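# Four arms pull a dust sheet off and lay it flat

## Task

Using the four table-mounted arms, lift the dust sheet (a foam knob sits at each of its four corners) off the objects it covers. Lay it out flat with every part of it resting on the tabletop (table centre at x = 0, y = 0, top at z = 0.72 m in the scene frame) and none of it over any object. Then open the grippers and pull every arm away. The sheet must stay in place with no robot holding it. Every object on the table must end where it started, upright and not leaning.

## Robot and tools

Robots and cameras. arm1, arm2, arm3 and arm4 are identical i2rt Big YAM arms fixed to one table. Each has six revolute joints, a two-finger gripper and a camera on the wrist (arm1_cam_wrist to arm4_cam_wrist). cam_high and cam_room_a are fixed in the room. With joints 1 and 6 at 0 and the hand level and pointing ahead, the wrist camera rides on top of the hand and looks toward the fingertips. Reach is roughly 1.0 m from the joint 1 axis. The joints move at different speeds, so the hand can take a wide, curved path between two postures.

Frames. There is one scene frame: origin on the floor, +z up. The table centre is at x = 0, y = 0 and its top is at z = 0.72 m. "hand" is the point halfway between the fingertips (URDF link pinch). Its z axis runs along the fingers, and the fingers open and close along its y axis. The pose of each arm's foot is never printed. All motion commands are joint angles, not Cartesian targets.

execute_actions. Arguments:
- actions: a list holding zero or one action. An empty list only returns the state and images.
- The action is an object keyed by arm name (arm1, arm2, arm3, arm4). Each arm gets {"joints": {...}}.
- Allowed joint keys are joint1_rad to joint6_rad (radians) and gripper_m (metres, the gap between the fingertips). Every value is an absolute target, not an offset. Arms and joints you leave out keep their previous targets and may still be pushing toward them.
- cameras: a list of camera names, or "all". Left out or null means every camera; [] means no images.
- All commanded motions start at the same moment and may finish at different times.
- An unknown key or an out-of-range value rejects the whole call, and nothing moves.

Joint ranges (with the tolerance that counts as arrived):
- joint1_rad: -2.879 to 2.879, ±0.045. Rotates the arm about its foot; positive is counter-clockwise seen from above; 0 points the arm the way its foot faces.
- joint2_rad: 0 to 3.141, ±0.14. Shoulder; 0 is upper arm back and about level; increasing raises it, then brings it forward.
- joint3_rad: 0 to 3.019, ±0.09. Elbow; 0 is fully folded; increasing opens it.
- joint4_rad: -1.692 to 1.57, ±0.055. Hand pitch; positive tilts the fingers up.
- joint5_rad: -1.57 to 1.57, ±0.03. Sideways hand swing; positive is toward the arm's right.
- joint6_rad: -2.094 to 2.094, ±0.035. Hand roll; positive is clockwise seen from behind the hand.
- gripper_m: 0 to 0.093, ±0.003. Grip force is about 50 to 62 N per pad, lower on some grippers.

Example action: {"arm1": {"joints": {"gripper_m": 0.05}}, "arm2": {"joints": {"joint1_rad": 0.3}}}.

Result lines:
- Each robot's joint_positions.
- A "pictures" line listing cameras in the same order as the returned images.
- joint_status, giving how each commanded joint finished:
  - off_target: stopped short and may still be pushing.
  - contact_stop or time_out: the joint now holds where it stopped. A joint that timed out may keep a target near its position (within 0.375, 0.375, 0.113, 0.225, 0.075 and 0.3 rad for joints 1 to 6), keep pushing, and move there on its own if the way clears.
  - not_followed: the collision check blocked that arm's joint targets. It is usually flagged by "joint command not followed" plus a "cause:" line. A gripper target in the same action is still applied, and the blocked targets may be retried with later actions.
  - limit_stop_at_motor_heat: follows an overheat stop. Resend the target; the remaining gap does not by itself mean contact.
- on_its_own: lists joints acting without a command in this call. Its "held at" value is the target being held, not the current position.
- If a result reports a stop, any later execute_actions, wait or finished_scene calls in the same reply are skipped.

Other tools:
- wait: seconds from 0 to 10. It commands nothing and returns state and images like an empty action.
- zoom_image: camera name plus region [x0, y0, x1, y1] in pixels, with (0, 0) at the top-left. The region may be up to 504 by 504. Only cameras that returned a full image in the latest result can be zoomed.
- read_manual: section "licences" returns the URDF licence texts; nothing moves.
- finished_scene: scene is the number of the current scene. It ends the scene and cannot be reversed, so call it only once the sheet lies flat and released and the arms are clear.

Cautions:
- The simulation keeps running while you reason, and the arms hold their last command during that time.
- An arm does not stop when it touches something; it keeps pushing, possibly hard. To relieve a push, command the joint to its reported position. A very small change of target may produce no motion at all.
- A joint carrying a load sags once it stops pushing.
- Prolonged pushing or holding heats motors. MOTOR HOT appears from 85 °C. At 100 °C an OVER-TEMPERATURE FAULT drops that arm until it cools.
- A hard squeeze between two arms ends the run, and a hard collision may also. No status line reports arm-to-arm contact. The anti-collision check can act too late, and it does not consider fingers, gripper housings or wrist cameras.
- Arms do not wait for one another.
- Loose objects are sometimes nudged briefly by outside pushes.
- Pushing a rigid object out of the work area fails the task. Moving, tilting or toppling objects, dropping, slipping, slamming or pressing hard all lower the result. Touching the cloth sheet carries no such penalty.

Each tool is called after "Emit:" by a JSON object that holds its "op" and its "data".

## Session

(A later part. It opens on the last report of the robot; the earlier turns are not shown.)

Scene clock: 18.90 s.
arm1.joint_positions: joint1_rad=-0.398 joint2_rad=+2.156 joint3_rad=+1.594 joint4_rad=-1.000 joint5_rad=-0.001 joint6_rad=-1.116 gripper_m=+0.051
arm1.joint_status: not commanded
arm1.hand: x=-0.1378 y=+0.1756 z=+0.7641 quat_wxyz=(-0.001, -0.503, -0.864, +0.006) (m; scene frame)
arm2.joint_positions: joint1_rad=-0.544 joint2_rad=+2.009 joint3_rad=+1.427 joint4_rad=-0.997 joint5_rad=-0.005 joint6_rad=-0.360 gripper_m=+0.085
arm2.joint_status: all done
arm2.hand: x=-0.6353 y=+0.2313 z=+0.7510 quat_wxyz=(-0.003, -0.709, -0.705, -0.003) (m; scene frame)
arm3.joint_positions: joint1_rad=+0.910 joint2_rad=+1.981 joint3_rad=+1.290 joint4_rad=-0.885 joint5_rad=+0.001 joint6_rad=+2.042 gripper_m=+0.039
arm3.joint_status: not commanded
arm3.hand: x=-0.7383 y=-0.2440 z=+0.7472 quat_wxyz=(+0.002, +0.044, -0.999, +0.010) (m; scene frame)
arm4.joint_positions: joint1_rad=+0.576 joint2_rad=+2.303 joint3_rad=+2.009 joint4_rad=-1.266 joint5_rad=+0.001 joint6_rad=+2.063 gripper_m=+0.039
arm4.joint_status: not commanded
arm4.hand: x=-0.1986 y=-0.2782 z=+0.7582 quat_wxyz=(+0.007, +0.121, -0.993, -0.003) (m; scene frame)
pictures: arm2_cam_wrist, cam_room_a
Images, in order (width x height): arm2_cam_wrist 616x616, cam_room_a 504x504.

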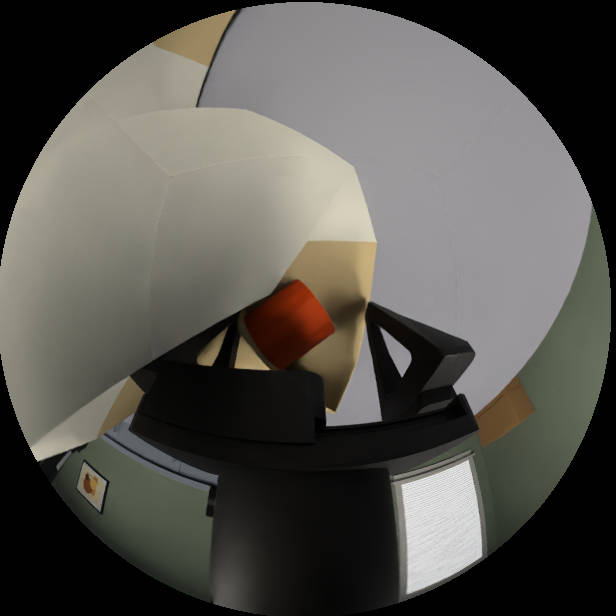

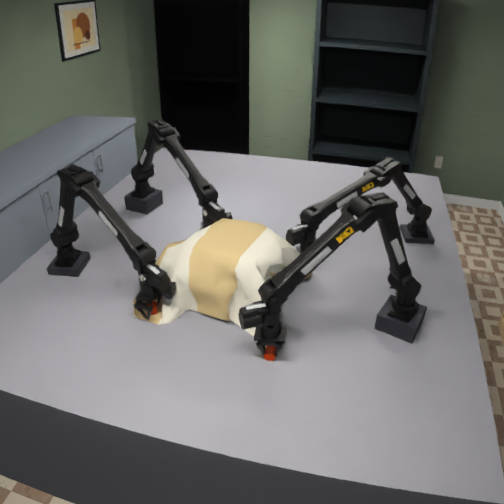

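Emit:
{"op": "execute_actions", "data": {"actions": [{"arm2":{"joints":{"gripper_m":0.02}}}], "cameras": ["arm2_cam_wrist"]}}

Emit:
{"op": "execute_actions", "data": {"actions": [{"arm1":{"joints":{"joint2_rad":1.9,"joint3_rad":1.66,"joint4_rad":-1.31}},"arm2":{"joints":{"joint1_rad":-0.65,"joint2_rad":1.77,"joint3_rad":1.58,"joint4_rad":-1.36}},"arm3":{"joints":{"joint1_rad":1.0,"joint2_rad":1.73,"joint3_rad":1.43,"joint4_rad":-1.26}},"arm4":{"joints":{"joint2_rad":2.03,"joint3_rad":2.03,"joint4_rad":-1.53}}}]}}

Scene clock: 22.83 s.
arm1.joint_positions: joint1_rad=-0.398 joint2_rad=+2.156 joint3_rad=+1.594 joint4_rad=-1.000 joint5_rad=-0.001 joint6_rad=-1.116 gripper_m=+0.051
arm1.joint_status: not commanded
arm1.hand: x=-0.1378 y=+0.1756 z=+0.7641 quat_wxyz=(-0.001, -0.503, -0.864, +0.006) (m; scene frame)
arm2.joint_positions: joint1_rad=-0.544 joint2_rad=+2.009 joint3_rad=+1.427 joint4_rad=-0.997 joint5_rad=-0.005 joint6_rad=-0.364 gripper_m=+0.051
arm2.joint_status: gripper_m off_target (ended at +0.051, target +0.020)
arm2.hand: x=-0.6354 y=+0.2313 z=+0.7510 quat_wxyz=(-0.003, -0.708, -0.706, -0.003) (m; scene frame)
arm3.joint_positions: joint1_rad=+0.910 joint2_rad=+1.981 joint3_rad=+1.290 joint4_rad=-0.885 joint5_rad=+0.001 joint6_rad=+2.042 gripper_m=+0.039
arm3.joint_status: not commanded
arm3.hand: x=-0.7383 y=-0.2440 z=+0.7472 quat_wxyz=(+0.002, +0.044, -0.999, +0.010) (m; scene frame)
arm4.joint_positions: joint1_rad=+0.576 joint2_rad=+2.303 joint3_rad=+2.009 joint4_rad=-1.266 joint5_rad=+0.001 joint6_rad=+2.063 gripper_m=+0.039
arm4.joint_status: not commanded
arm4.hand: x=-0.1986 y=-0.2782 z=+0.7582 quat_wxyz=(+0.007, +0.121, -0.993, -0.003) (m; scene frame)
pictures: arm2_cam_wrist
Images, in order (width x height): arm2_cam_wrist 616x616.

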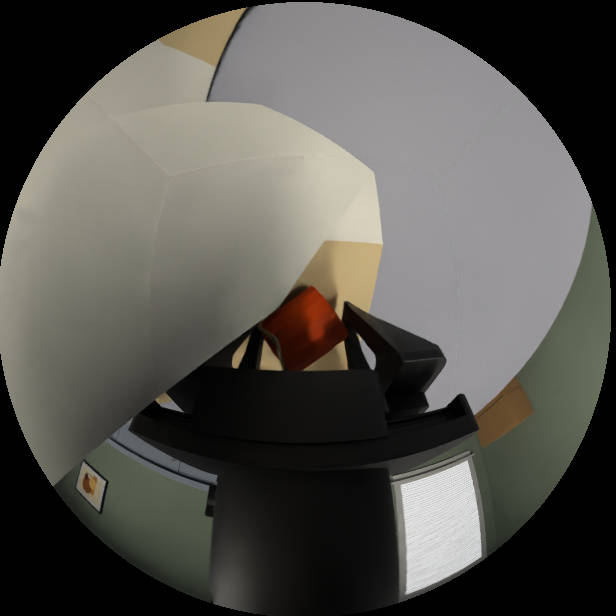

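Scene clock: 24.27 s.
arm1.joint_positions: joint1_rad=-0.398 joint2_rad=+1.876 joint3_rad=+1.636 joint4_rad=-1.297 joint5_rad=-0.001 joint6_rad=-1.116 gripper_m=+0.051
arm1.joint_status: all done
arm1.hand: x=-0.1192 y=+0.2036 z=+0.9397 quat_wxyz=(+0.000, -0.504, -0.864, +0.018) (m; scene frame)
arm2.joint_positions: joint1_rad=-0.652 joint2_rad=+1.759 joint3_rad=+1.569 joint4_rad=-1.345 joint5_rad=-0.005 joint6_rad=-0.364 gripper_m=+0.051
arm2.joint_status: all done
arm2.hand: x=-0.6827 y=+0.2731 z=+0.9337 quat_wxyz=(-0.012, -0.745, -0.667, +0.018) (m; scene frame)
arm3.joint_positions: joint1_rad=+1.006 joint2_rad=+1.731 joint3_rad=+1.409 joint4_rad=-1.246 joint5_rad=-0.001 joint6_rad=+2.046 gripper_m=+0.039
arm3.joint_status: all done
arm3.hand: x=-0.7693 y=-0.2828 z=+0.9138 quat_wxyz=(+0.005, +0.090, -0.996, +0.006) (m; scene frame)
arm4.joint_positions: joint1_rad=+0.576 joint2_rad=+2.040 joint3_rad=+2.009 joint4_rad=-1.522 joint5_rad=+0.001 joint6_rad=+2.063 gripper_m=+0.039
arm4.joint_status: all done
arm4.hand: x=-0.1610 y=-0.3176 z=+0.9278 quat_wxyz=(+0.009, +0.121, -0.993, -0.006) (m; scene frame)
pictures: arm1_cam_wrist, arm2_cam_wrist, arm3_cam_wrist, arm4_cam_wrist, cam_high, cam_room_a
Images, in order (width x height): arm1_cam_wrist 616x616, arm2_cam_wrist 616x616, arm3_cam_wrist 616x616, arm4_cam_wrist 616x616, cam_high 504x504, cam_room_a 504x504.

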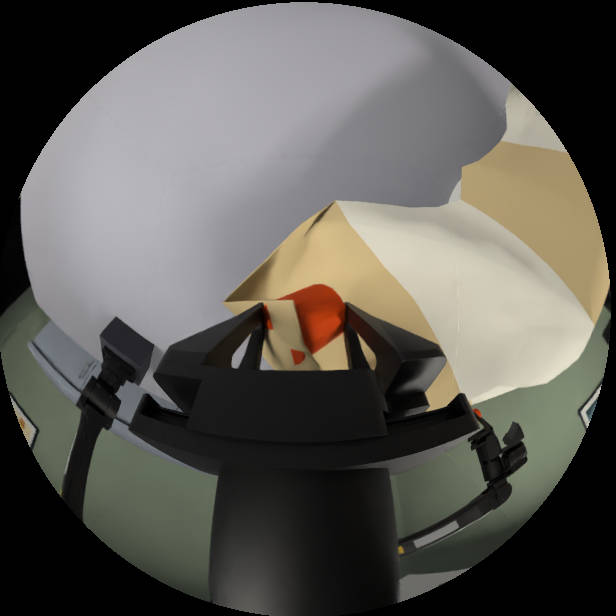

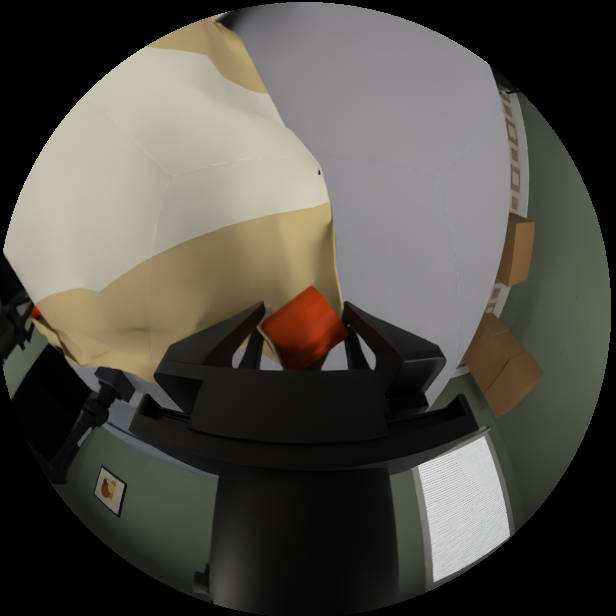

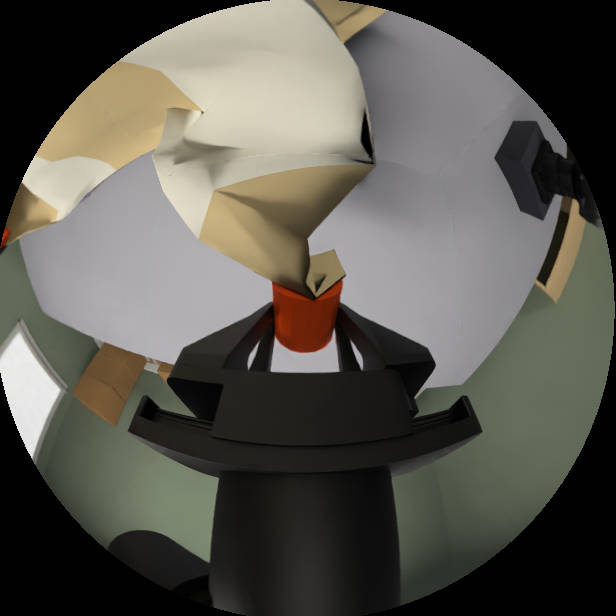

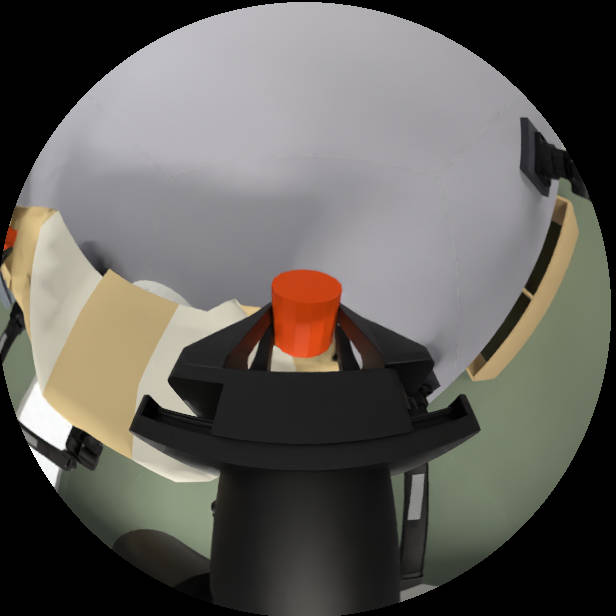

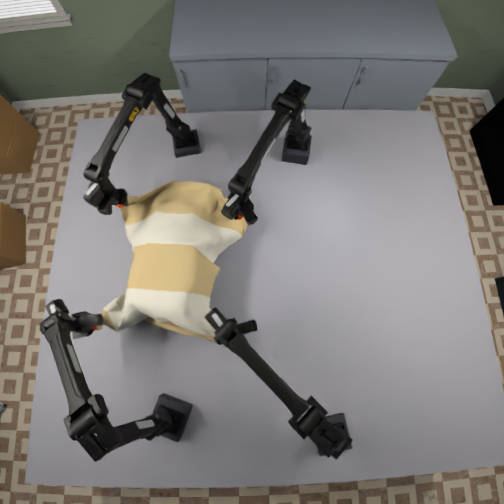

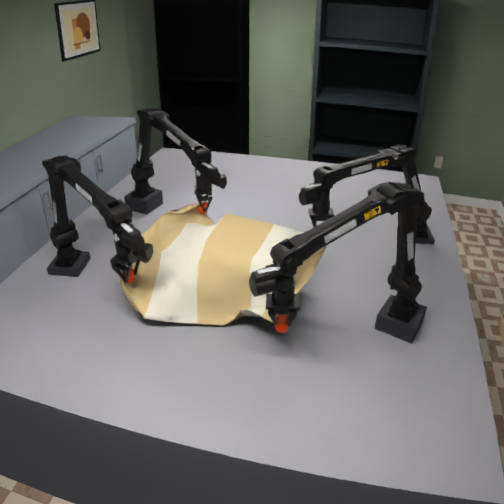

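Emit:
{"op": "execute_actions", "data": {"actions": [{"arm1":{"joints":{"joint1_rad":-0.536,"joint2_rad":1.36,"joint3_rad":1.52,"joint4_rad":-1.36,"joint6_rad":-1.25}},"arm2":{"joints":{"joint1_rad":-0.823,"joint2_rad":1.555,"joint3_rad":1.855,"joint4_rad":-1.5,"joint6_rad":-0.6}},"arm3":{"joints":{"joint1_rad":1.12,"joint2_rad":1.267,"joint3_rad":1.485,"joint4_rad":-1.41}},"arm4":{"joints":{"joint1_rad":0.57,"joint2_rad":1.65,"joint3_rad":2.03,"joint4_rad":-1.56,"joint6_rad":2.0}}}]}}

Scene clock: 26.77 s.
arm1.joint_positions: joint1_rad=-0.537 joint2_rad=+1.357 joint3_rad=+1.504 joint4_rad=-1.346 joint5_rad=+0.000 joint6_rad=-1.236 gripper_m=+0.051
arm1.joint_status: all done
arm1.hand: x=-0.1118 y=+0.3316 z=+1.1463 quat_wxyz=(+0.036, -0.503, -0.844, +0.182) (m; scene frame)
arm2.joint_positions: joint1_rad=-0.819 joint2_rad=+1.552 joint3_rad=+1.849 joint4_rad=-1.484 joint5_rad=-0.003 joint6_rad=-0.586 gripper_m=+0.051
arm2.joint_status: all done
arm2.hand: x=-0.7578 y=+0.3255 z=+1.1559 quat_wxyz=(-0.037, -0.713, -0.674, +0.190) (m; scene frame)
arm3.joint_positions: joint1_rad=+1.129 joint2_rad=+1.275 joint3_rad=+1.465 joint4_rad=-1.396 joint5_rad=-0.001 joint6_rad=+2.046 gripper_m=+0.039
arm3.joint_status: all done
arm3.hand: x=-0.7638 y=-0.3728 z=+1.1426 quat_wxyz=(+0.111, +0.148, -0.973, -0.139) (m; scene frame)
arm4.joint_positions: joint1_rad=+0.576 joint2_rad=+1.670 joint3_rad=+2.013 joint4_rad=-1.553 joint5_rad=+0.002 joint6_rad=+2.016 gripper_m=+0.039
arm4.joint_status: all done
arm4.hand: x=-0.1147 y=-0.3657 z=+1.1466 quat_wxyz=(+0.103, +0.141, -0.973, -0.148) (m; scene frame)
pictures: arm1_cam_wrist, arm2_cam_wrist, arm3_cam_wrist, arm4_cam_wrist, cam_high, cam_room_a
Images, in order (width x height): arm1_cam_wrist 616x616, arm2_cam_wrist 616x616, arm3_cam_wrist 616x616, arm4_cam_wrist 616x616, cam_high 504x504, cam_room_a 504x504.

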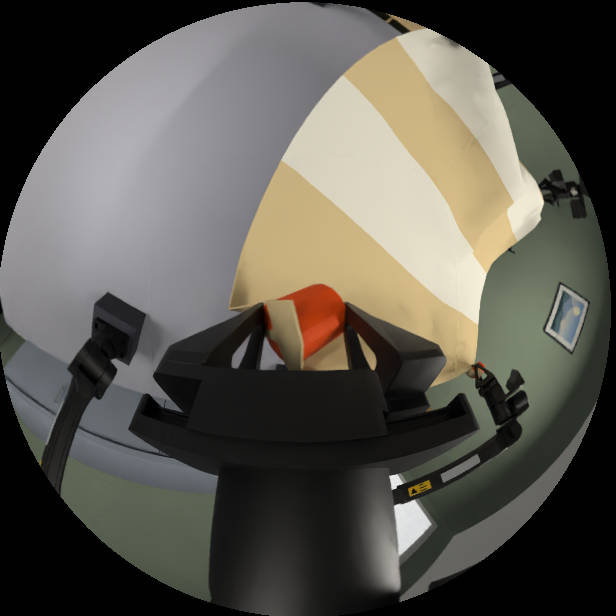

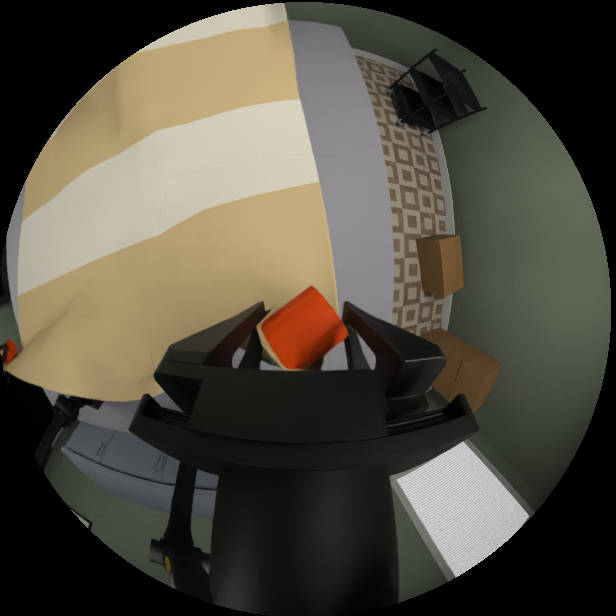

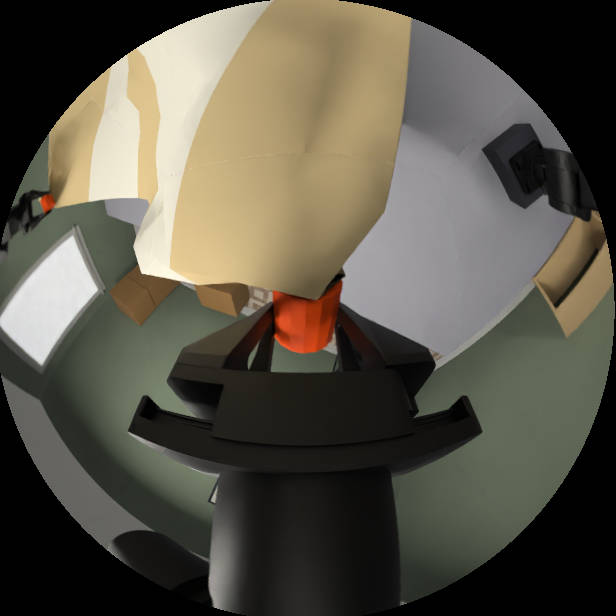

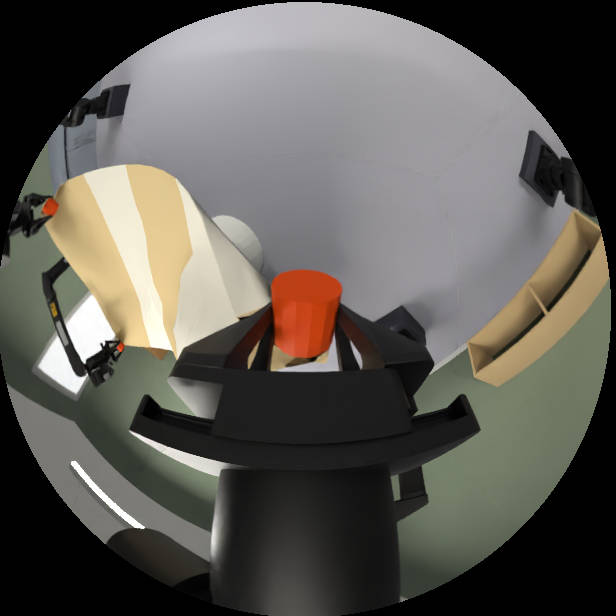

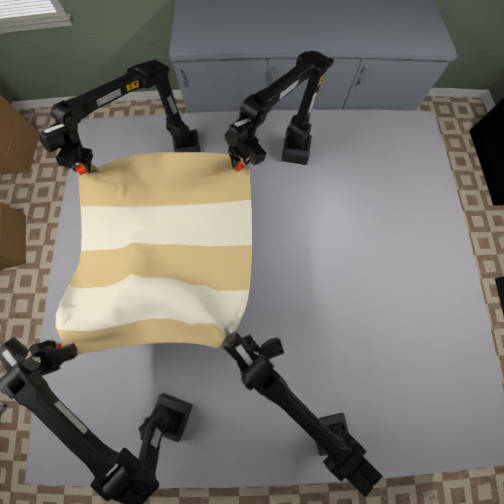

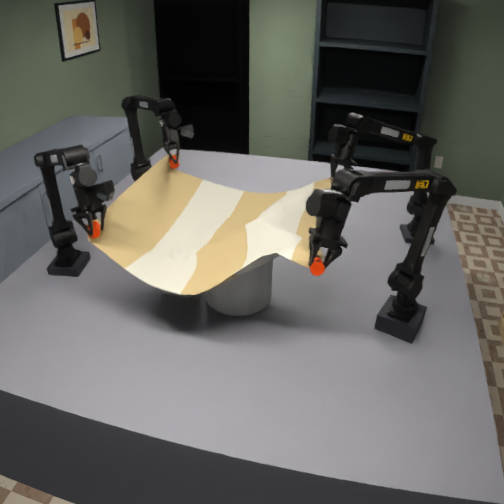

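Emit:
{"op": "execute_actions", "data": {"actions": [{"arm1":{"joints":{"joint1_rad":-0.58,"joint2_rad":1.10,"joint3_rad":1.49,"joint4_rad":-1.47,"joint6_rad":-1.4}},"arm2":{"joints":{"joint1_rad":-0.925,"joint2_rad":1.43,"joint3_rad":1.885,"joint4_rad":-1.555,"joint6_rad":-0.9}},"arm3":{"joints":{"joint1_rad":1.222,"joint2_rad":1.186,"joint3_rad":1.585,"joint4_rad":-1.49,"joint6_rad":1.9}},"arm4":{"joints":{"joint1_rad":0.58,"joint2_rad":1.43,"joint3_rad":1.95,"joint4_rad":-1.6}}}], "cameras": ["cam_high","cam_room_a","arm2_cam_wrist","arm1_cam_wrist"]}}

Scene clock: 29.60 s.
arm1.joint_positions: joint1_rad=-0.578 joint2_rad=+1.103 joint3_rad=+1.477 joint4_rad=-1.442 joint5_rad=-0.004 joint6_rad=-1.391 gripper_m=+0.051
arm1.joint_status: all done
arm1.hand: x=-0.0627 y=+0.4083 z=+1.2277 quat_wxyz=(+0.071, -0.448, -0.859, +0.240) (m; scene frame)
arm2.joint_positions: joint1_rad=-0.891 joint2_rad=+1.413 joint3_rad=+1.856 joint4_rad=-1.540 joint5_rad=-0.028 joint6_rad=-0.878 gripper_m=+0.051
arm2.joint_status: all done
arm2.hand: x=-0.7502 y=+0.3877 z=+1.2211 quat_wxyz=(-0.014, -0.626, -0.743, +0.237) (m; scene frame)
arm3.joint_positions: joint1_rad=+1.218 joint2_rad=+1.180 joint3_rad=+1.549 joint4_rad=-1.473 joint5_rad=+0.003 joint6_rad=+1.906 gripper_m=+0.039
arm3.joint_status: all done
arm3.hand: x=-0.7653 y=-0.4206 z=+1.2134 quat_wxyz=(+0.135, +0.254, -0.940, -0.185) (m; scene frame)
arm4.joint_positions: joint1_rad=+0.576 joint2_rad=+1.457 joint3_rad=+1.934 joint4_rad=-1.585 joint5_rad=+0.012 joint6_rad=+2.015 gripper_m=+0.039
arm4.joint_status: all done
arm4.hand: x=-0.0603 y=-0.4220 z=+1.2171 quat_wxyz=(+0.127, +0.138, -0.963, -0.193) (m; scene frame)
pictures: arm1_cam_wrist, arm2_cam_wrist, cam_high, cam_room_a
Images, in order (width x height): arm1_cam_wrist 616x616, arm2_cam_wrist 616x616, cam_high 504x504, cam_room_a 504x504.

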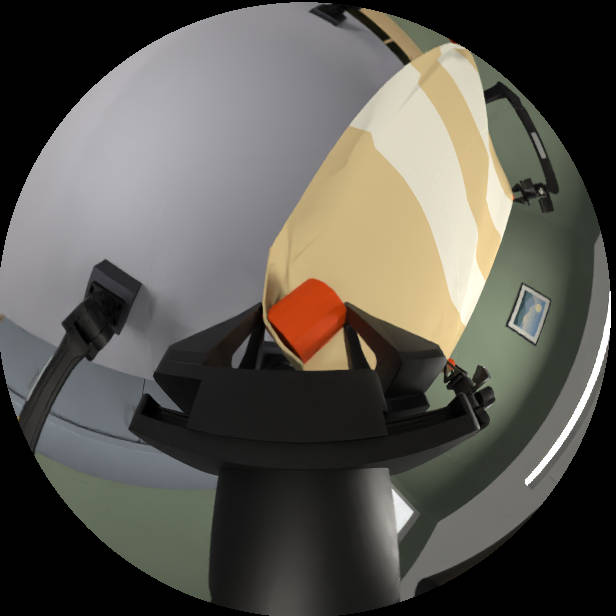

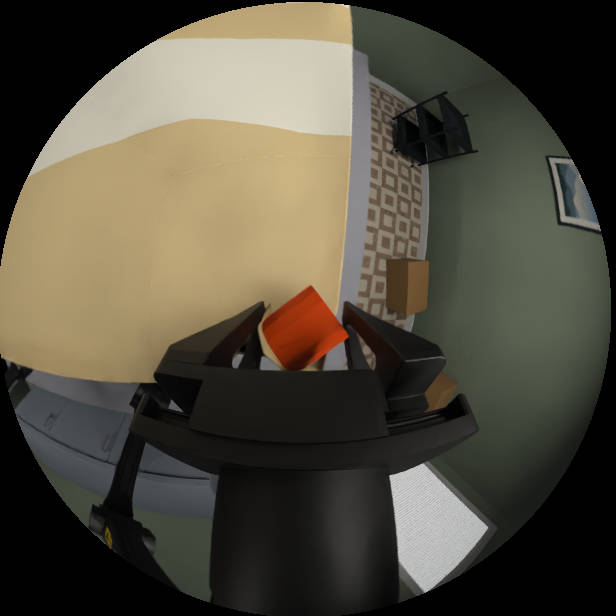

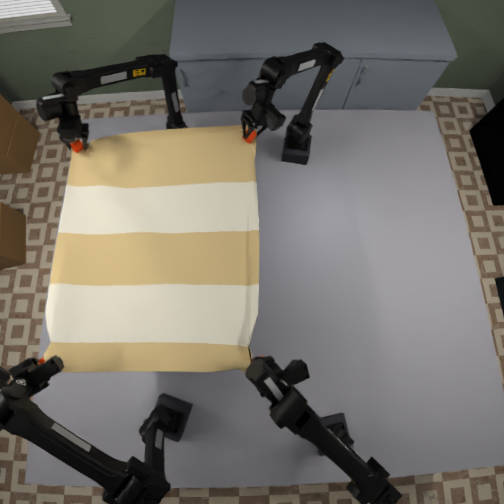

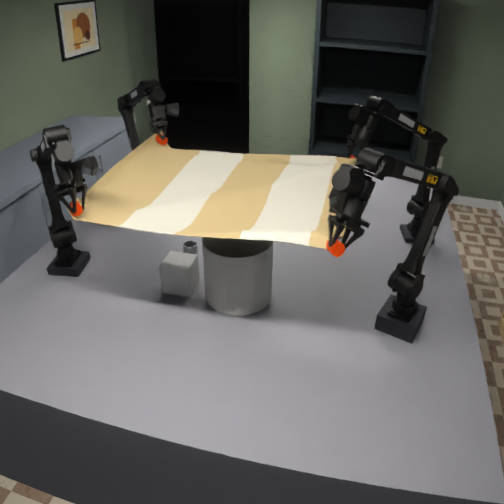

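Emit:
{"op": "execute_actions", "data": {"actions": [{"arm1":{"joints":{"joint1_rad":0.03,"joint2_rad":0.88,"joint3_rad":1.35,"joint4_rad":-1.56,"joint6_rad":-0.8}},"arm2":{"joints":{"joint1_rad":-0.414,"joint2_rad":1.19,"joint3_rad":1.68,"joint4_rad":-1.57,"joint6_rad":-0.2}},"arm3":{"joints":{"joint1_rad":0.70,"joint2_rad":0.873,"joint3_rad":1.39,"joint4_rad":-1.6,"joint6_rad":1.35}},"arm4":{"joints":{"joint1_rad":0.13,"joint2_rad":1.17,"joint3_rad":1.71,"joint4_rad":-1.62}}}], "cameras": ["cam_high","arm2_cam_wrist"]}}

Emit:
{"op": "execute_actions", "data": {"actions": [{"arm1":{"joints":{"joint1_rad":0.889,"joint2_rad":1.05,"joint3_rad":1.46,"joint4_rad":-1.49,"joint6_rad":0.05}},"arm2":{"joints":{"joint1_rad":0.269,"joint2_rad":1.268,"joint3_rad":1.75,"joint4_rad":-1.55,"joint6_rad":0.5}},"arm3":{"joints":{"joint1_rad":-0.265,"joint2_rad":0.967,"joint3_rad":1.45,"joint4_rad":-1.555,"joint6_rad":0.4}},"arm4":{"joints":{"joint1_rad":-0.595,"joint2_rad":1.22,"joint3_rad":1.77,"joint4_rad":-1.6,"joint6_rad":1.4}}}], "cameras": ["cam_high","cam_room_a"]}}

Emit:
{"op": "execute_actions", "data": {"actions": [{"arm1":{"joints":{"joint1_rad":1.277,"joint2_rad":1.6,"joint3_rad":1.82,"joint4_rad":-1.38,"joint6_rad":0.45}},"arm2":{"joints":{"joint1_rad":0.70,"joint2_rad":1.69,"joint3_rad":2.06,"joint4_rad":-1.525,"joint6_rad":0.95}},"arm3":{"joints":{"joint1_rad":-0.72,"joint2_rad":1.476,"joint3_rad":1.71,"joint4_rad":-1.4,"joint6_rad":-0.05}},"arm4":{"joints":{"joint1_rad":-1.04,"joint2_rad":1.615,"joint3_rad":2.0,"joint4_rad":-1.545,"joint6_rad":1.0}}}]}}

Scene clock: 33.40 s.
arm1.joint_positions: joint1_rad=+0.022 joint2_rad=+0.874 joint3_rad=+1.343 joint4_rad=-1.536 joint5_rad=+0.001 joint6_rad=-0.818 gripper_m=+0.051
arm1.joint_status: all done
arm1.hand: x=+0.1559 y=+0.3970 z=+1.2258 quat_wxyz=(-0.070, -0.436, -0.865, +0.240) (m; scene frame)
arm2.joint_positions: joint1_rad=-0.408 joint2_rad=+1.181 joint3_rad=+1.686 joint4_rad=-1.553 joint5_rad=-0.014 joint6_rad=-0.207 gripper_m=+0.051
arm2.joint_status: all done
arm2.hand: x=-0.5240 y=+0.3710 z=+1.2399 quat_wxyz=(-0.147, -0.689, -0.675, +0.217) (m; scene frame)
arm3.joint_positions: joint1_rad=+0.709 joint2_rad=+0.880 joint3_rad=+1.393 joint4_rad=-1.583 joint5_rad=+0.003 joint6_rad=+1.357 gripper_m=+0.039
arm3.joint_status: all done
arm3.hand: x=-0.5537 y=-0.4184 z=+1.2248 quat_wxyz=(+0.022, +0.273, -0.931, -0.241) (m; scene frame)
arm4.joint_positions: joint1_rad=+0.137 joint2_rad=+1.176 joint3_rad=+1.706 joint4_rad=-1.602 joint5_rad=+0.004 joint6_rad=+2.015 gripper_m=+0.039
arm4.joint_status: all done
arm4.hand: x=+0.1589 y=-0.4218 z=+1.2290 quat_wxyz=(+0.091, -0.074, -0.966, -0.229) (m; scene frame)
pictures: arm2_cam_wrist, cam_high
Images, in order (width x height): arm2_cam_wrist 616x616, cam_high 504x504.

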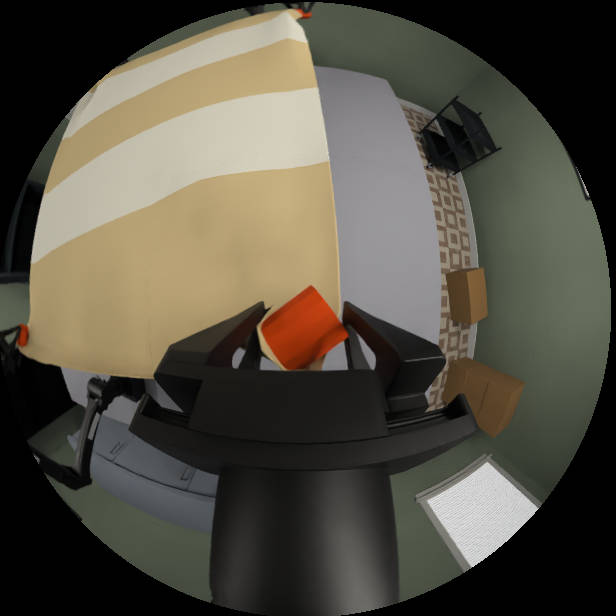

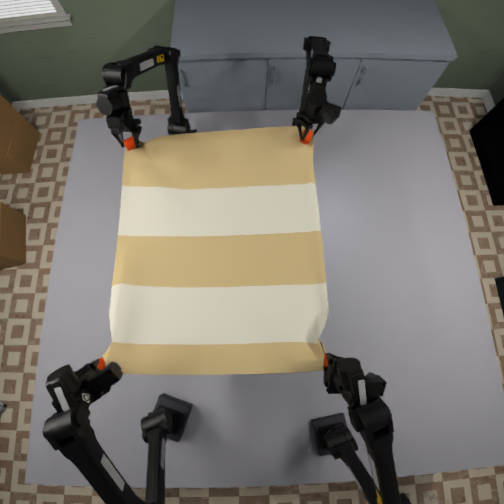

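Scene clock: 35.23 s.
arm1.joint_positions: joint1_rad=+0.872 joint2_rad=+1.070 joint3_rad=+1.417 joint4_rad=-1.500 joint5_rad=+0.013 joint6_rad=+0.027 gripper_m=+0.051
arm1.joint_status: all done
arm1.hand: x=+0.4293 y=+0.3994 z=+1.2044 quat_wxyz=(-0.186, -0.439, -0.874, +0.094) (m; scene frame)
arm2.joint_positions: joint1_rad=+0.273 joint2_rad=+1.278 joint3_rad=+1.706 joint4_rad=-1.553 joint5_rad=-0.005 joint6_rad=+0.492 gripper_m=+0.051
arm2.joint_status: all done
arm2.hand: x=-0.2470 y=+0.3704 z=+1.2106 quat_wxyz=(-0.214, -0.703, -0.675, +0.068) (m; scene frame)
arm3.joint_positions: joint1_rad=-0.256 joint2_rad=+0.987 joint3_rad=+1.403 joint4_rad=-1.565 joint5_rad=+0.003 joint6_rad=+0.405 gripper_m=+0.039
arm3.joint_status: all done
arm3.hand: x=-0.2722 y=-0.4223 z=+1.1993 quat_wxyz=(-0.158, +0.271, -0.941, -0.125) (m; scene frame)
arm4.joint_positions: joint1_rad=-0.587 joint2_rad=+1.235 joint3_rad=+1.712 joint4_rad=-1.602 joint5_rad=-0.004 joint6_rad=+1.419 gripper_m=+0.039
arm4.joint_status: all done
arm4.hand: x=+0.4384 y=-0.4218 z=+1.2075 quat_wxyz=(-0.058, -0.135, -0.967, -0.210) (m; scene frame)
pictures: cam_high, cam_room_a
Images, in order (width x height): cam_high 504x504, cam_room_a 504x504.

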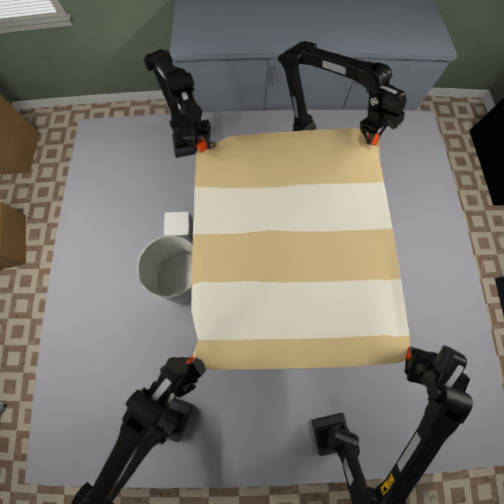

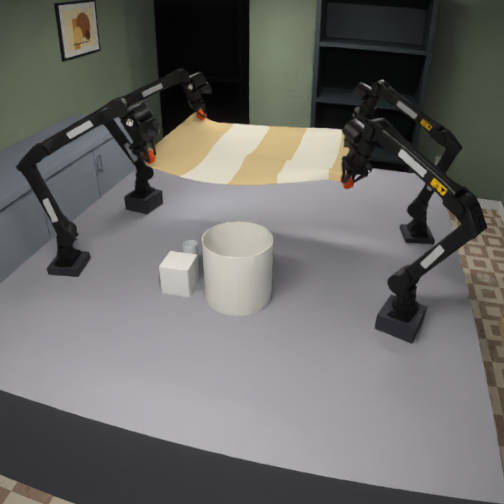

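Scene clock: 36.83 s.
arm1.joint_positions: joint1_rad=+1.253 joint2_rad=+1.624 joint3_rad=+1.775 joint4_rad=-1.392 joint5_rad=+0.020 joint6_rad=+0.421 gripper_m=+0.051
arm1.joint_status: all done
arm1.hand: x=+0.6988 y=+0.3965 z=+1.1341 quat_wxyz=(-0.164, -0.449, -0.878, +0.019) (m; scene frame)
arm2.joint_positions: joint1_rad=+0.705 joint2_rad=+1.693 joint3_rad=+2.019 joint4_rad=-1.532 joint5_rad=-0.004 joint6_rad=+0.942 gripper_m=+0.051
arm2.joint_status: all done
arm2.hand: x=+0.0169 y=+0.3869 z=+1.1526 quat_wxyz=(-0.183, -0.715, -0.675, -0.023) (m; scene frame)
arm3.joint_positions: joint1_rad=-0.713 joint2_rad=+1.481 joint3_rad=+1.680 joint4_rad=-1.402 joint5_rad=-0.004 joint6_rad=-0.048 gripper_m=+0.039
arm3.joint_status: all done
arm3.hand: x=-0.0027 y=-0.4333 z=+1.1433 quat_wxyz=(-0.172, +0.271, -0.946, -0.037) (m; scene frame)
arm4.joint_positions: joint1_rad=-1.040 joint2_rad=+1.633 joint3_rad=+1.964 joint4_rad=-1.550 joint5_rad=-0.004 joint6_rad=+1.024 gripper_m=+0.039
arm4.joint_status: all done
arm4.hand: x=+0.7007 y=-0.4362 z=+1.1384 quat_wxyz=(-0.109, -0.164, -0.972, -0.131) (m; scene frame)
pictures: arm1_cam_wrist, arm2_cam_wrist, arm3_cam_wrist, arm4_cam_wrist, cam_high, cam_room_a
Images, in order (width x height): arm1_cam_wrist 616x616, arm2_cam_wrist 616x616, arm3_cam_wrist 616x616, arm4_cam_wrist 616x616, cam_high 504x504, cam_room_a 504x504.

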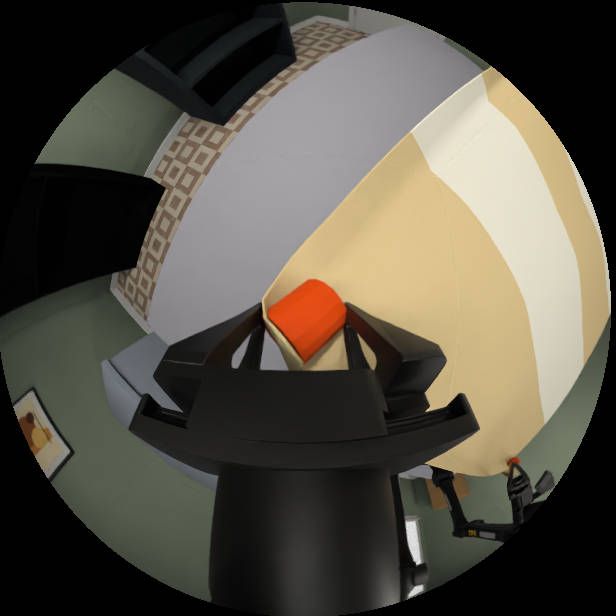

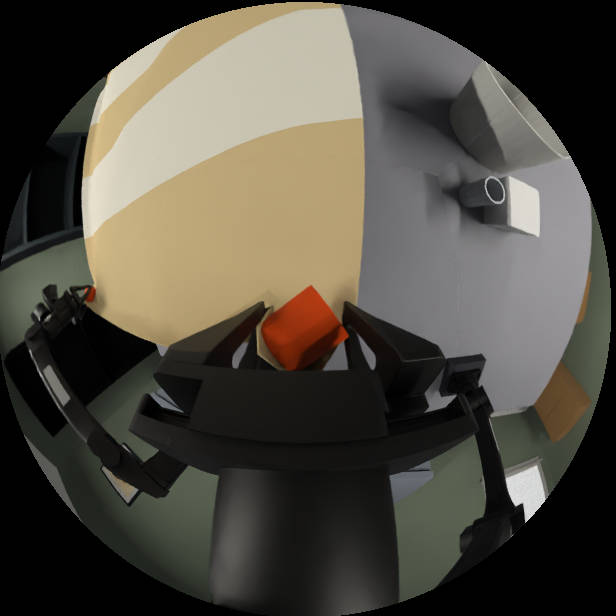

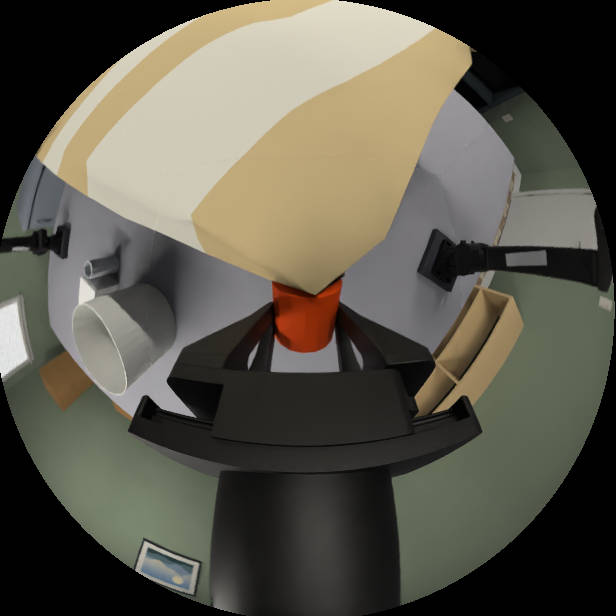

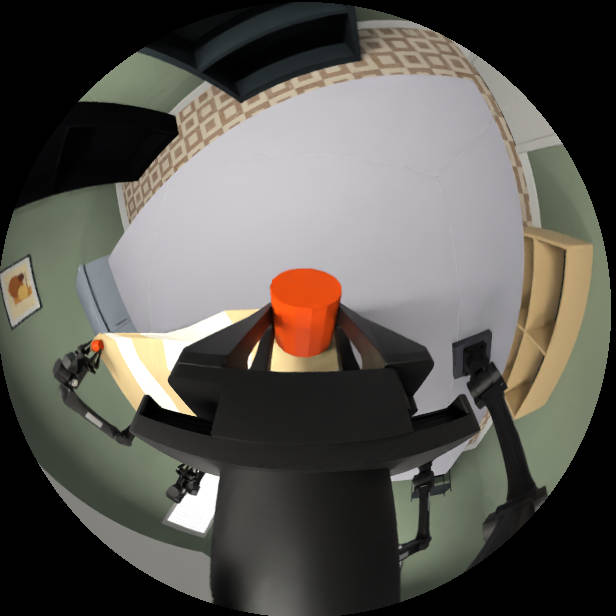

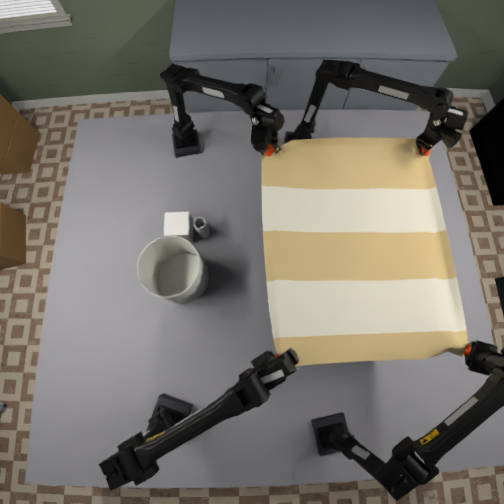

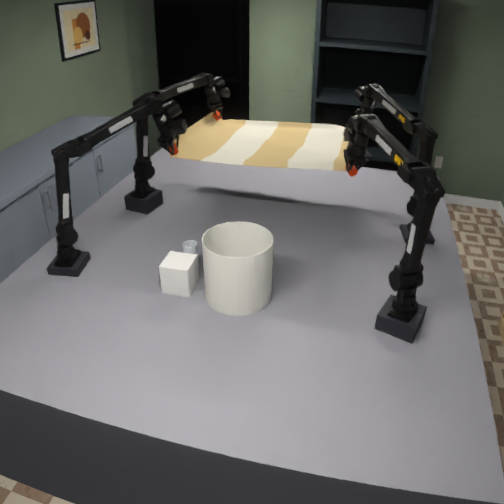

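Emit:
{"op": "execute_actions", "data": {"actions": [{"arm1":{"joints":{"joint2_rad":2.03,"joint3_rad":1.445,"joint4_rad":-0.96}},"arm2":{"joints":{"joint2_rad":2.02,"joint3_rad":1.53,"joint4_rad":-1.08}},"arm3":{"joints":{"joint2_rad":1.895,"joint3_rad":1.22,"joint4_rad":-0.9}},"arm4":{"joints":{"joint1_rad":-1.075,"joint2_rad":2.01,"joint3_rad":1.57,"joint4_rad":-1.11,"joint6_rad":1.3}}}], "cameras": ["cam_high"]}}

Emit:
{"op": "execute_actions", "data": {"actions": [{"arm1":{"joints":{"gripper_m":0.09}},"arm2":{"joints":{"gripper_m":0.09}},"arm3":{"joints":{"gripper_m":0.09}},"arm4":{"joints":{"gripper_m":0.09}}}], "cameras": []}}

Emit:
{"op": "execute_actions", "data": {"actions": [{"arm1":{"joints":{"joint2_rad":1.3,"joint4_rad":-1.5}},"arm2":{"joints":{"joint2_rad":1.3,"joint4_rad":-1.55}},"arm3":{"joints":{"joint2_rad":1.15,"joint4_rad":-1.45}},"arm4":{"joints":{"joint2_rad":1.3,"joint4_rad":-1.6}}}]}}

Scene clock: 40.07 s.
arm1.joint_positions: joint1_rad=+1.260 joint2_rad=+2.050 joint3_rad=+1.422 joint4_rad=-0.979 joint5_rad=+0.011 joint6_rad=+0.436 gripper_m=+0.051
arm1.joint_status: all done
arm1.hand: x=+0.6924 y=+0.4052 z=+0.7691 quat_wxyz=(+0.018, -0.457, -0.889, +0.006) (m; scene frame)
arm2.joint_positions: joint1_rad=+0.704 joint2_rad=+1.993 joint3_rad=+1.544 joint4_rad=-1.080 joint5_rad=-0.002 joint6_rad=+0.942 gripper_m=+0.051
arm2.joint_status: all done
arm2.hand: x=+0.0228 y=+0.3781 z=+0.7982 quat_wxyz=(-0.023, -0.728, -0.685, -0.001) (m; scene frame)
arm3.joint_positions: joint1_rad=-0.713 joint2_rad=+1.880 joint3_rad=+1.236 joint4_rad=-0.898 joint5_rad=-0.005 joint6_rad=-0.048 gripper_m=+0.039
arm3.joint_status: all done
arm3.hand: x=-0.0087 y=-0.4406 z=+0.7793 quat_wxyz=(-0.008, +0.274, -0.962, +0.001) (m; scene frame)
arm4.joint_positions: joint1_rad=-1.059 joint2_rad=+2.021 joint3_rad=+1.566 joint4_rad=-1.123 joint5_rad=-0.010 joint6_rad=+1.288 gripper_m=+0.038
arm4.joint_status: all done
arm4.hand: x=+0.7272 y=-0.4266 z=+0.7692 quat_wxyz=(+0.009, -0.304, -0.953, +0.003) (m; scene frame)
pictures: cam_high
Images, in order (width x height): cam_high 504x504.

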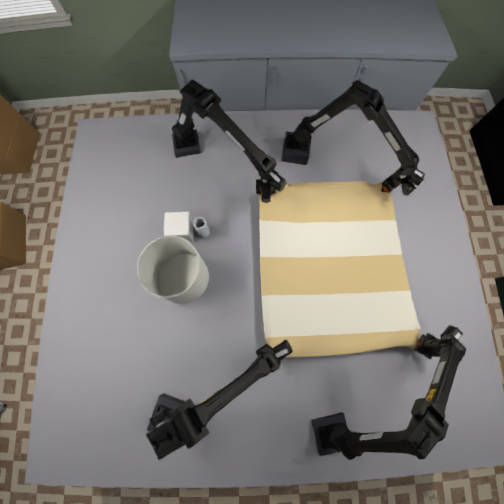

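Scene clock: 40.80 s.
arm1.joint_positions: joint1_rad=+1.271 joint2_rad=+2.050 joint3_rad=+1.422 joint4_rad=-0.975 joint5_rad=+0.005 joint6_rad=+0.436 gripper_m=+0.090
arm1.joint_status: all done
arm1.hand: x=+0.6967 y=+0.4111 z=+0.7690 quat_wxyz=(+0.016, -0.453, -0.892, +0.003) (m; scene frame)
arm2.joint_positions: joint1_rad=+0.703 joint2_rad=+1.993 joint3_rad=+1.539 joint4_rad=-1.080 joint5_rad=-0.002 joint6_rad=+0.942 gripper_m=+0.090
arm2.joint_status: all done
arm2.hand: x=+0.0211 y=+0.3792 z=+0.7964 quat_wxyz=(-0.021, -0.728, -0.685, -0.001) (m; scene frame)
arm3.joint_positions: joint1_rad=-0.713 joint2_rad=+1.880 joint3_rad=+1.226 joint4_rad=-0.898 joint5_rad=-0.003 joint6_rad=-0.048 gripper_m=+0.090
arm3.joint_status: all done
arm3.hand: x=-0.0130 y=-0.4434 z=+0.7760 quat_wxyz=(-0.003, +0.274, -0.962, +0.003) (m; scene frame)
arm4.joint_positions: joint1_rad=-1.061 joint2_rad=+2.021 joint3_rad=+1.566 joint4_rad=-1.121 joint5_rad=-0.003 joint6_rad=+1.289 gripper_m=+0.090
arm4.joint_status: all done
arm4.hand: x=+0.7289 y=-0.4279 z=+0.7691 quat_wxyz=(+0.006, -0.305, -0.952, +0.004) (m; scene frame)
pictures: none
No camera images: the call's "cameras" was empty. Leave "cameras" out to get every camera's image.

Scene clock: 42.37 s.
arm1.joint_positions: joint1_rad=+1.271 joint2_rad=+1.282 joint3_rad=+1.425 joint4_rad=-1.488 joint5_rad=+0.005 joint6_rad=+0.437 gripper_m=+0.090
arm1.joint_status: all done
arm1.hand: x=+0.5694 y=+0.4822 z=+1.1315 quat_wxyz=(-0.113, -0.450, -0.886, +0.007) (m; scene frame)
arm2.joint_positions: joint1_rad=+0.703 joint2_rad=+1.291 joint3_rad=+1.522 joint4_rad=-1.535 joint5_rad=-0.002 joint6_rad=+0.942 gripper_m=+0.090
arm2.joint_status: all done
arm2.hand: x=-0.1117 y=+0.4910 z=+1.1245 quat_wxyz=(-0.135, -0.721, -0.679, -0.016) (m; scene frame)
arm3.joint_positions: joint1_rad=-0.713 joint2_rad=+1.143 joint3_rad=+1.216 joint4_rad=-1.436 joint5_rad=-0.003 joint6_rad=-0.048 gripper_m=+0.090
arm3.joint_status: all done
arm3.hand: x=-0.1429 y=-0.5123 z=+1.0763 quat_wxyz=(-0.095, +0.274, -0.957, -0.019) (m; scene frame)
arm4.joint_positions: joint1_rad=-1.061 joint2_rad=+1.306 joint3_rad=+1.554 joint4_rad=-1.593 joint5_rad=-0.003 joint6_rad=+1.289 gripper_m=+0.090
arm4.joint_status: all done
arm4.hand: x=+0.5935 y=-0.5358 z=+1.1106 quat_wxyz=(-0.058, -0.303, -0.947, -0.091) (m; scene frame)
pictures: arm1_cam_wrist, arm2_cam_wrist, arm3_cam_wrist, arm4_cam_wrist, cam_high, cam_room_a
Images, in order (width x height): arm1_cam_wrist 616x616, arm2_cam_wrist 616x616, arm3_cam_wrist 616x616, arm4_cam_wrist 616x616, cam_high 504x504, cam_room_a 504x504.

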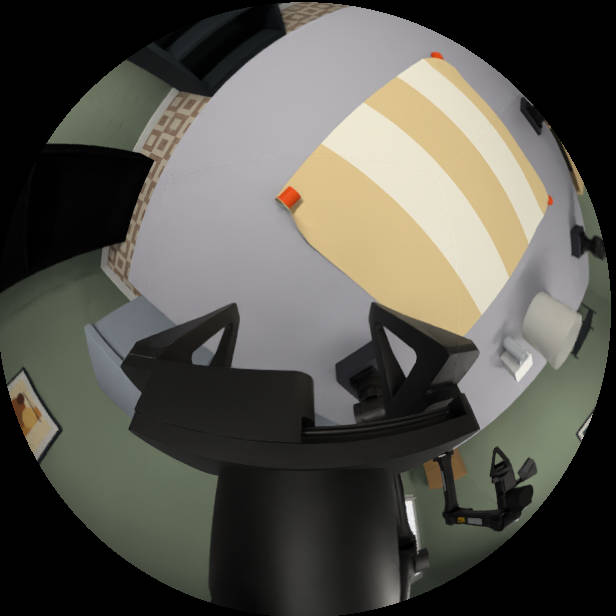

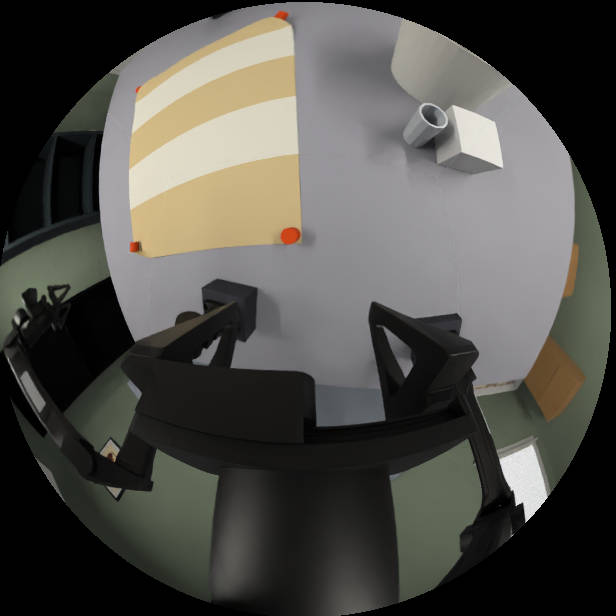

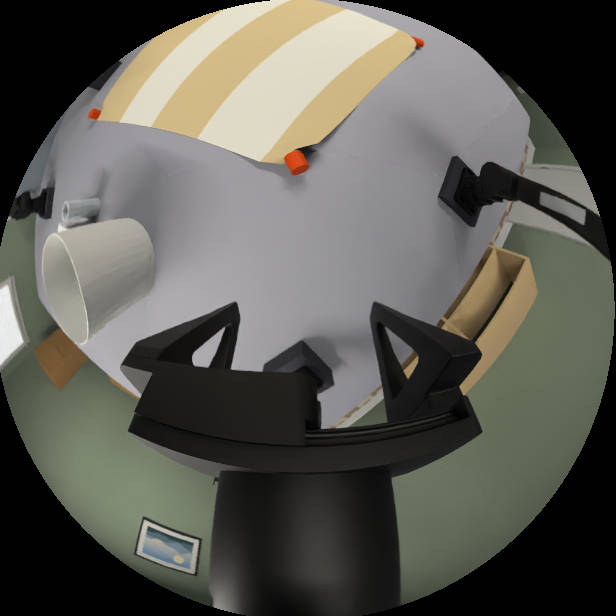

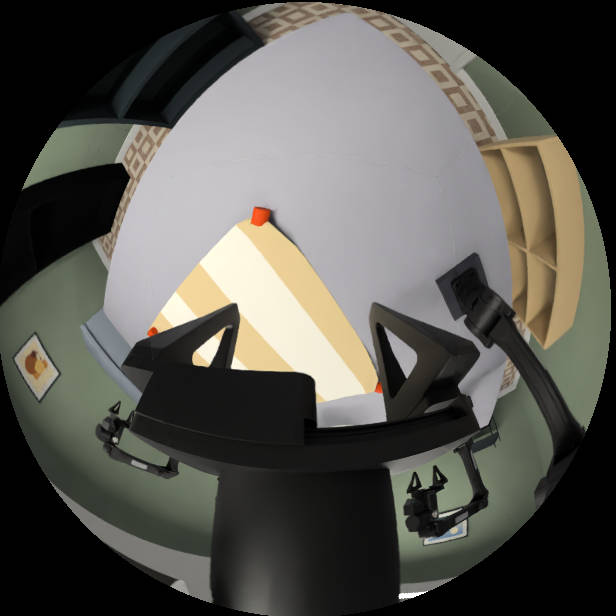

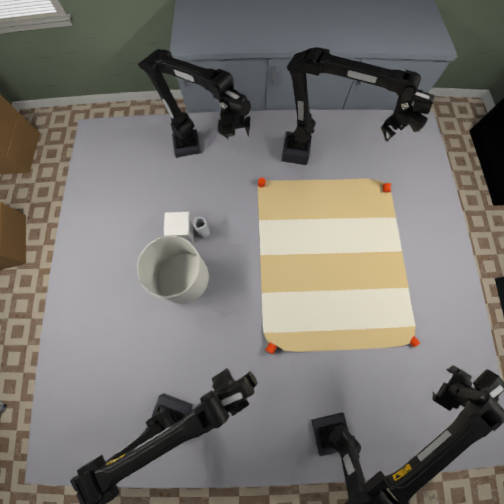

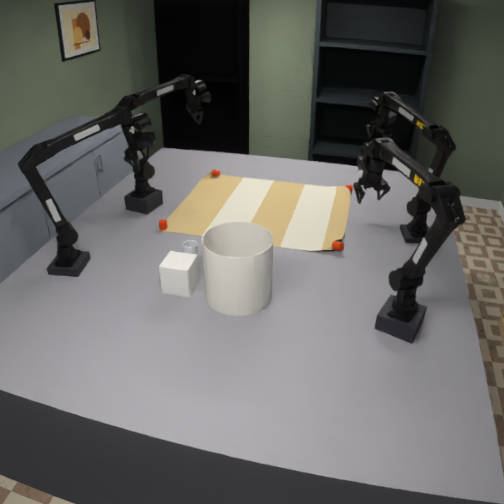

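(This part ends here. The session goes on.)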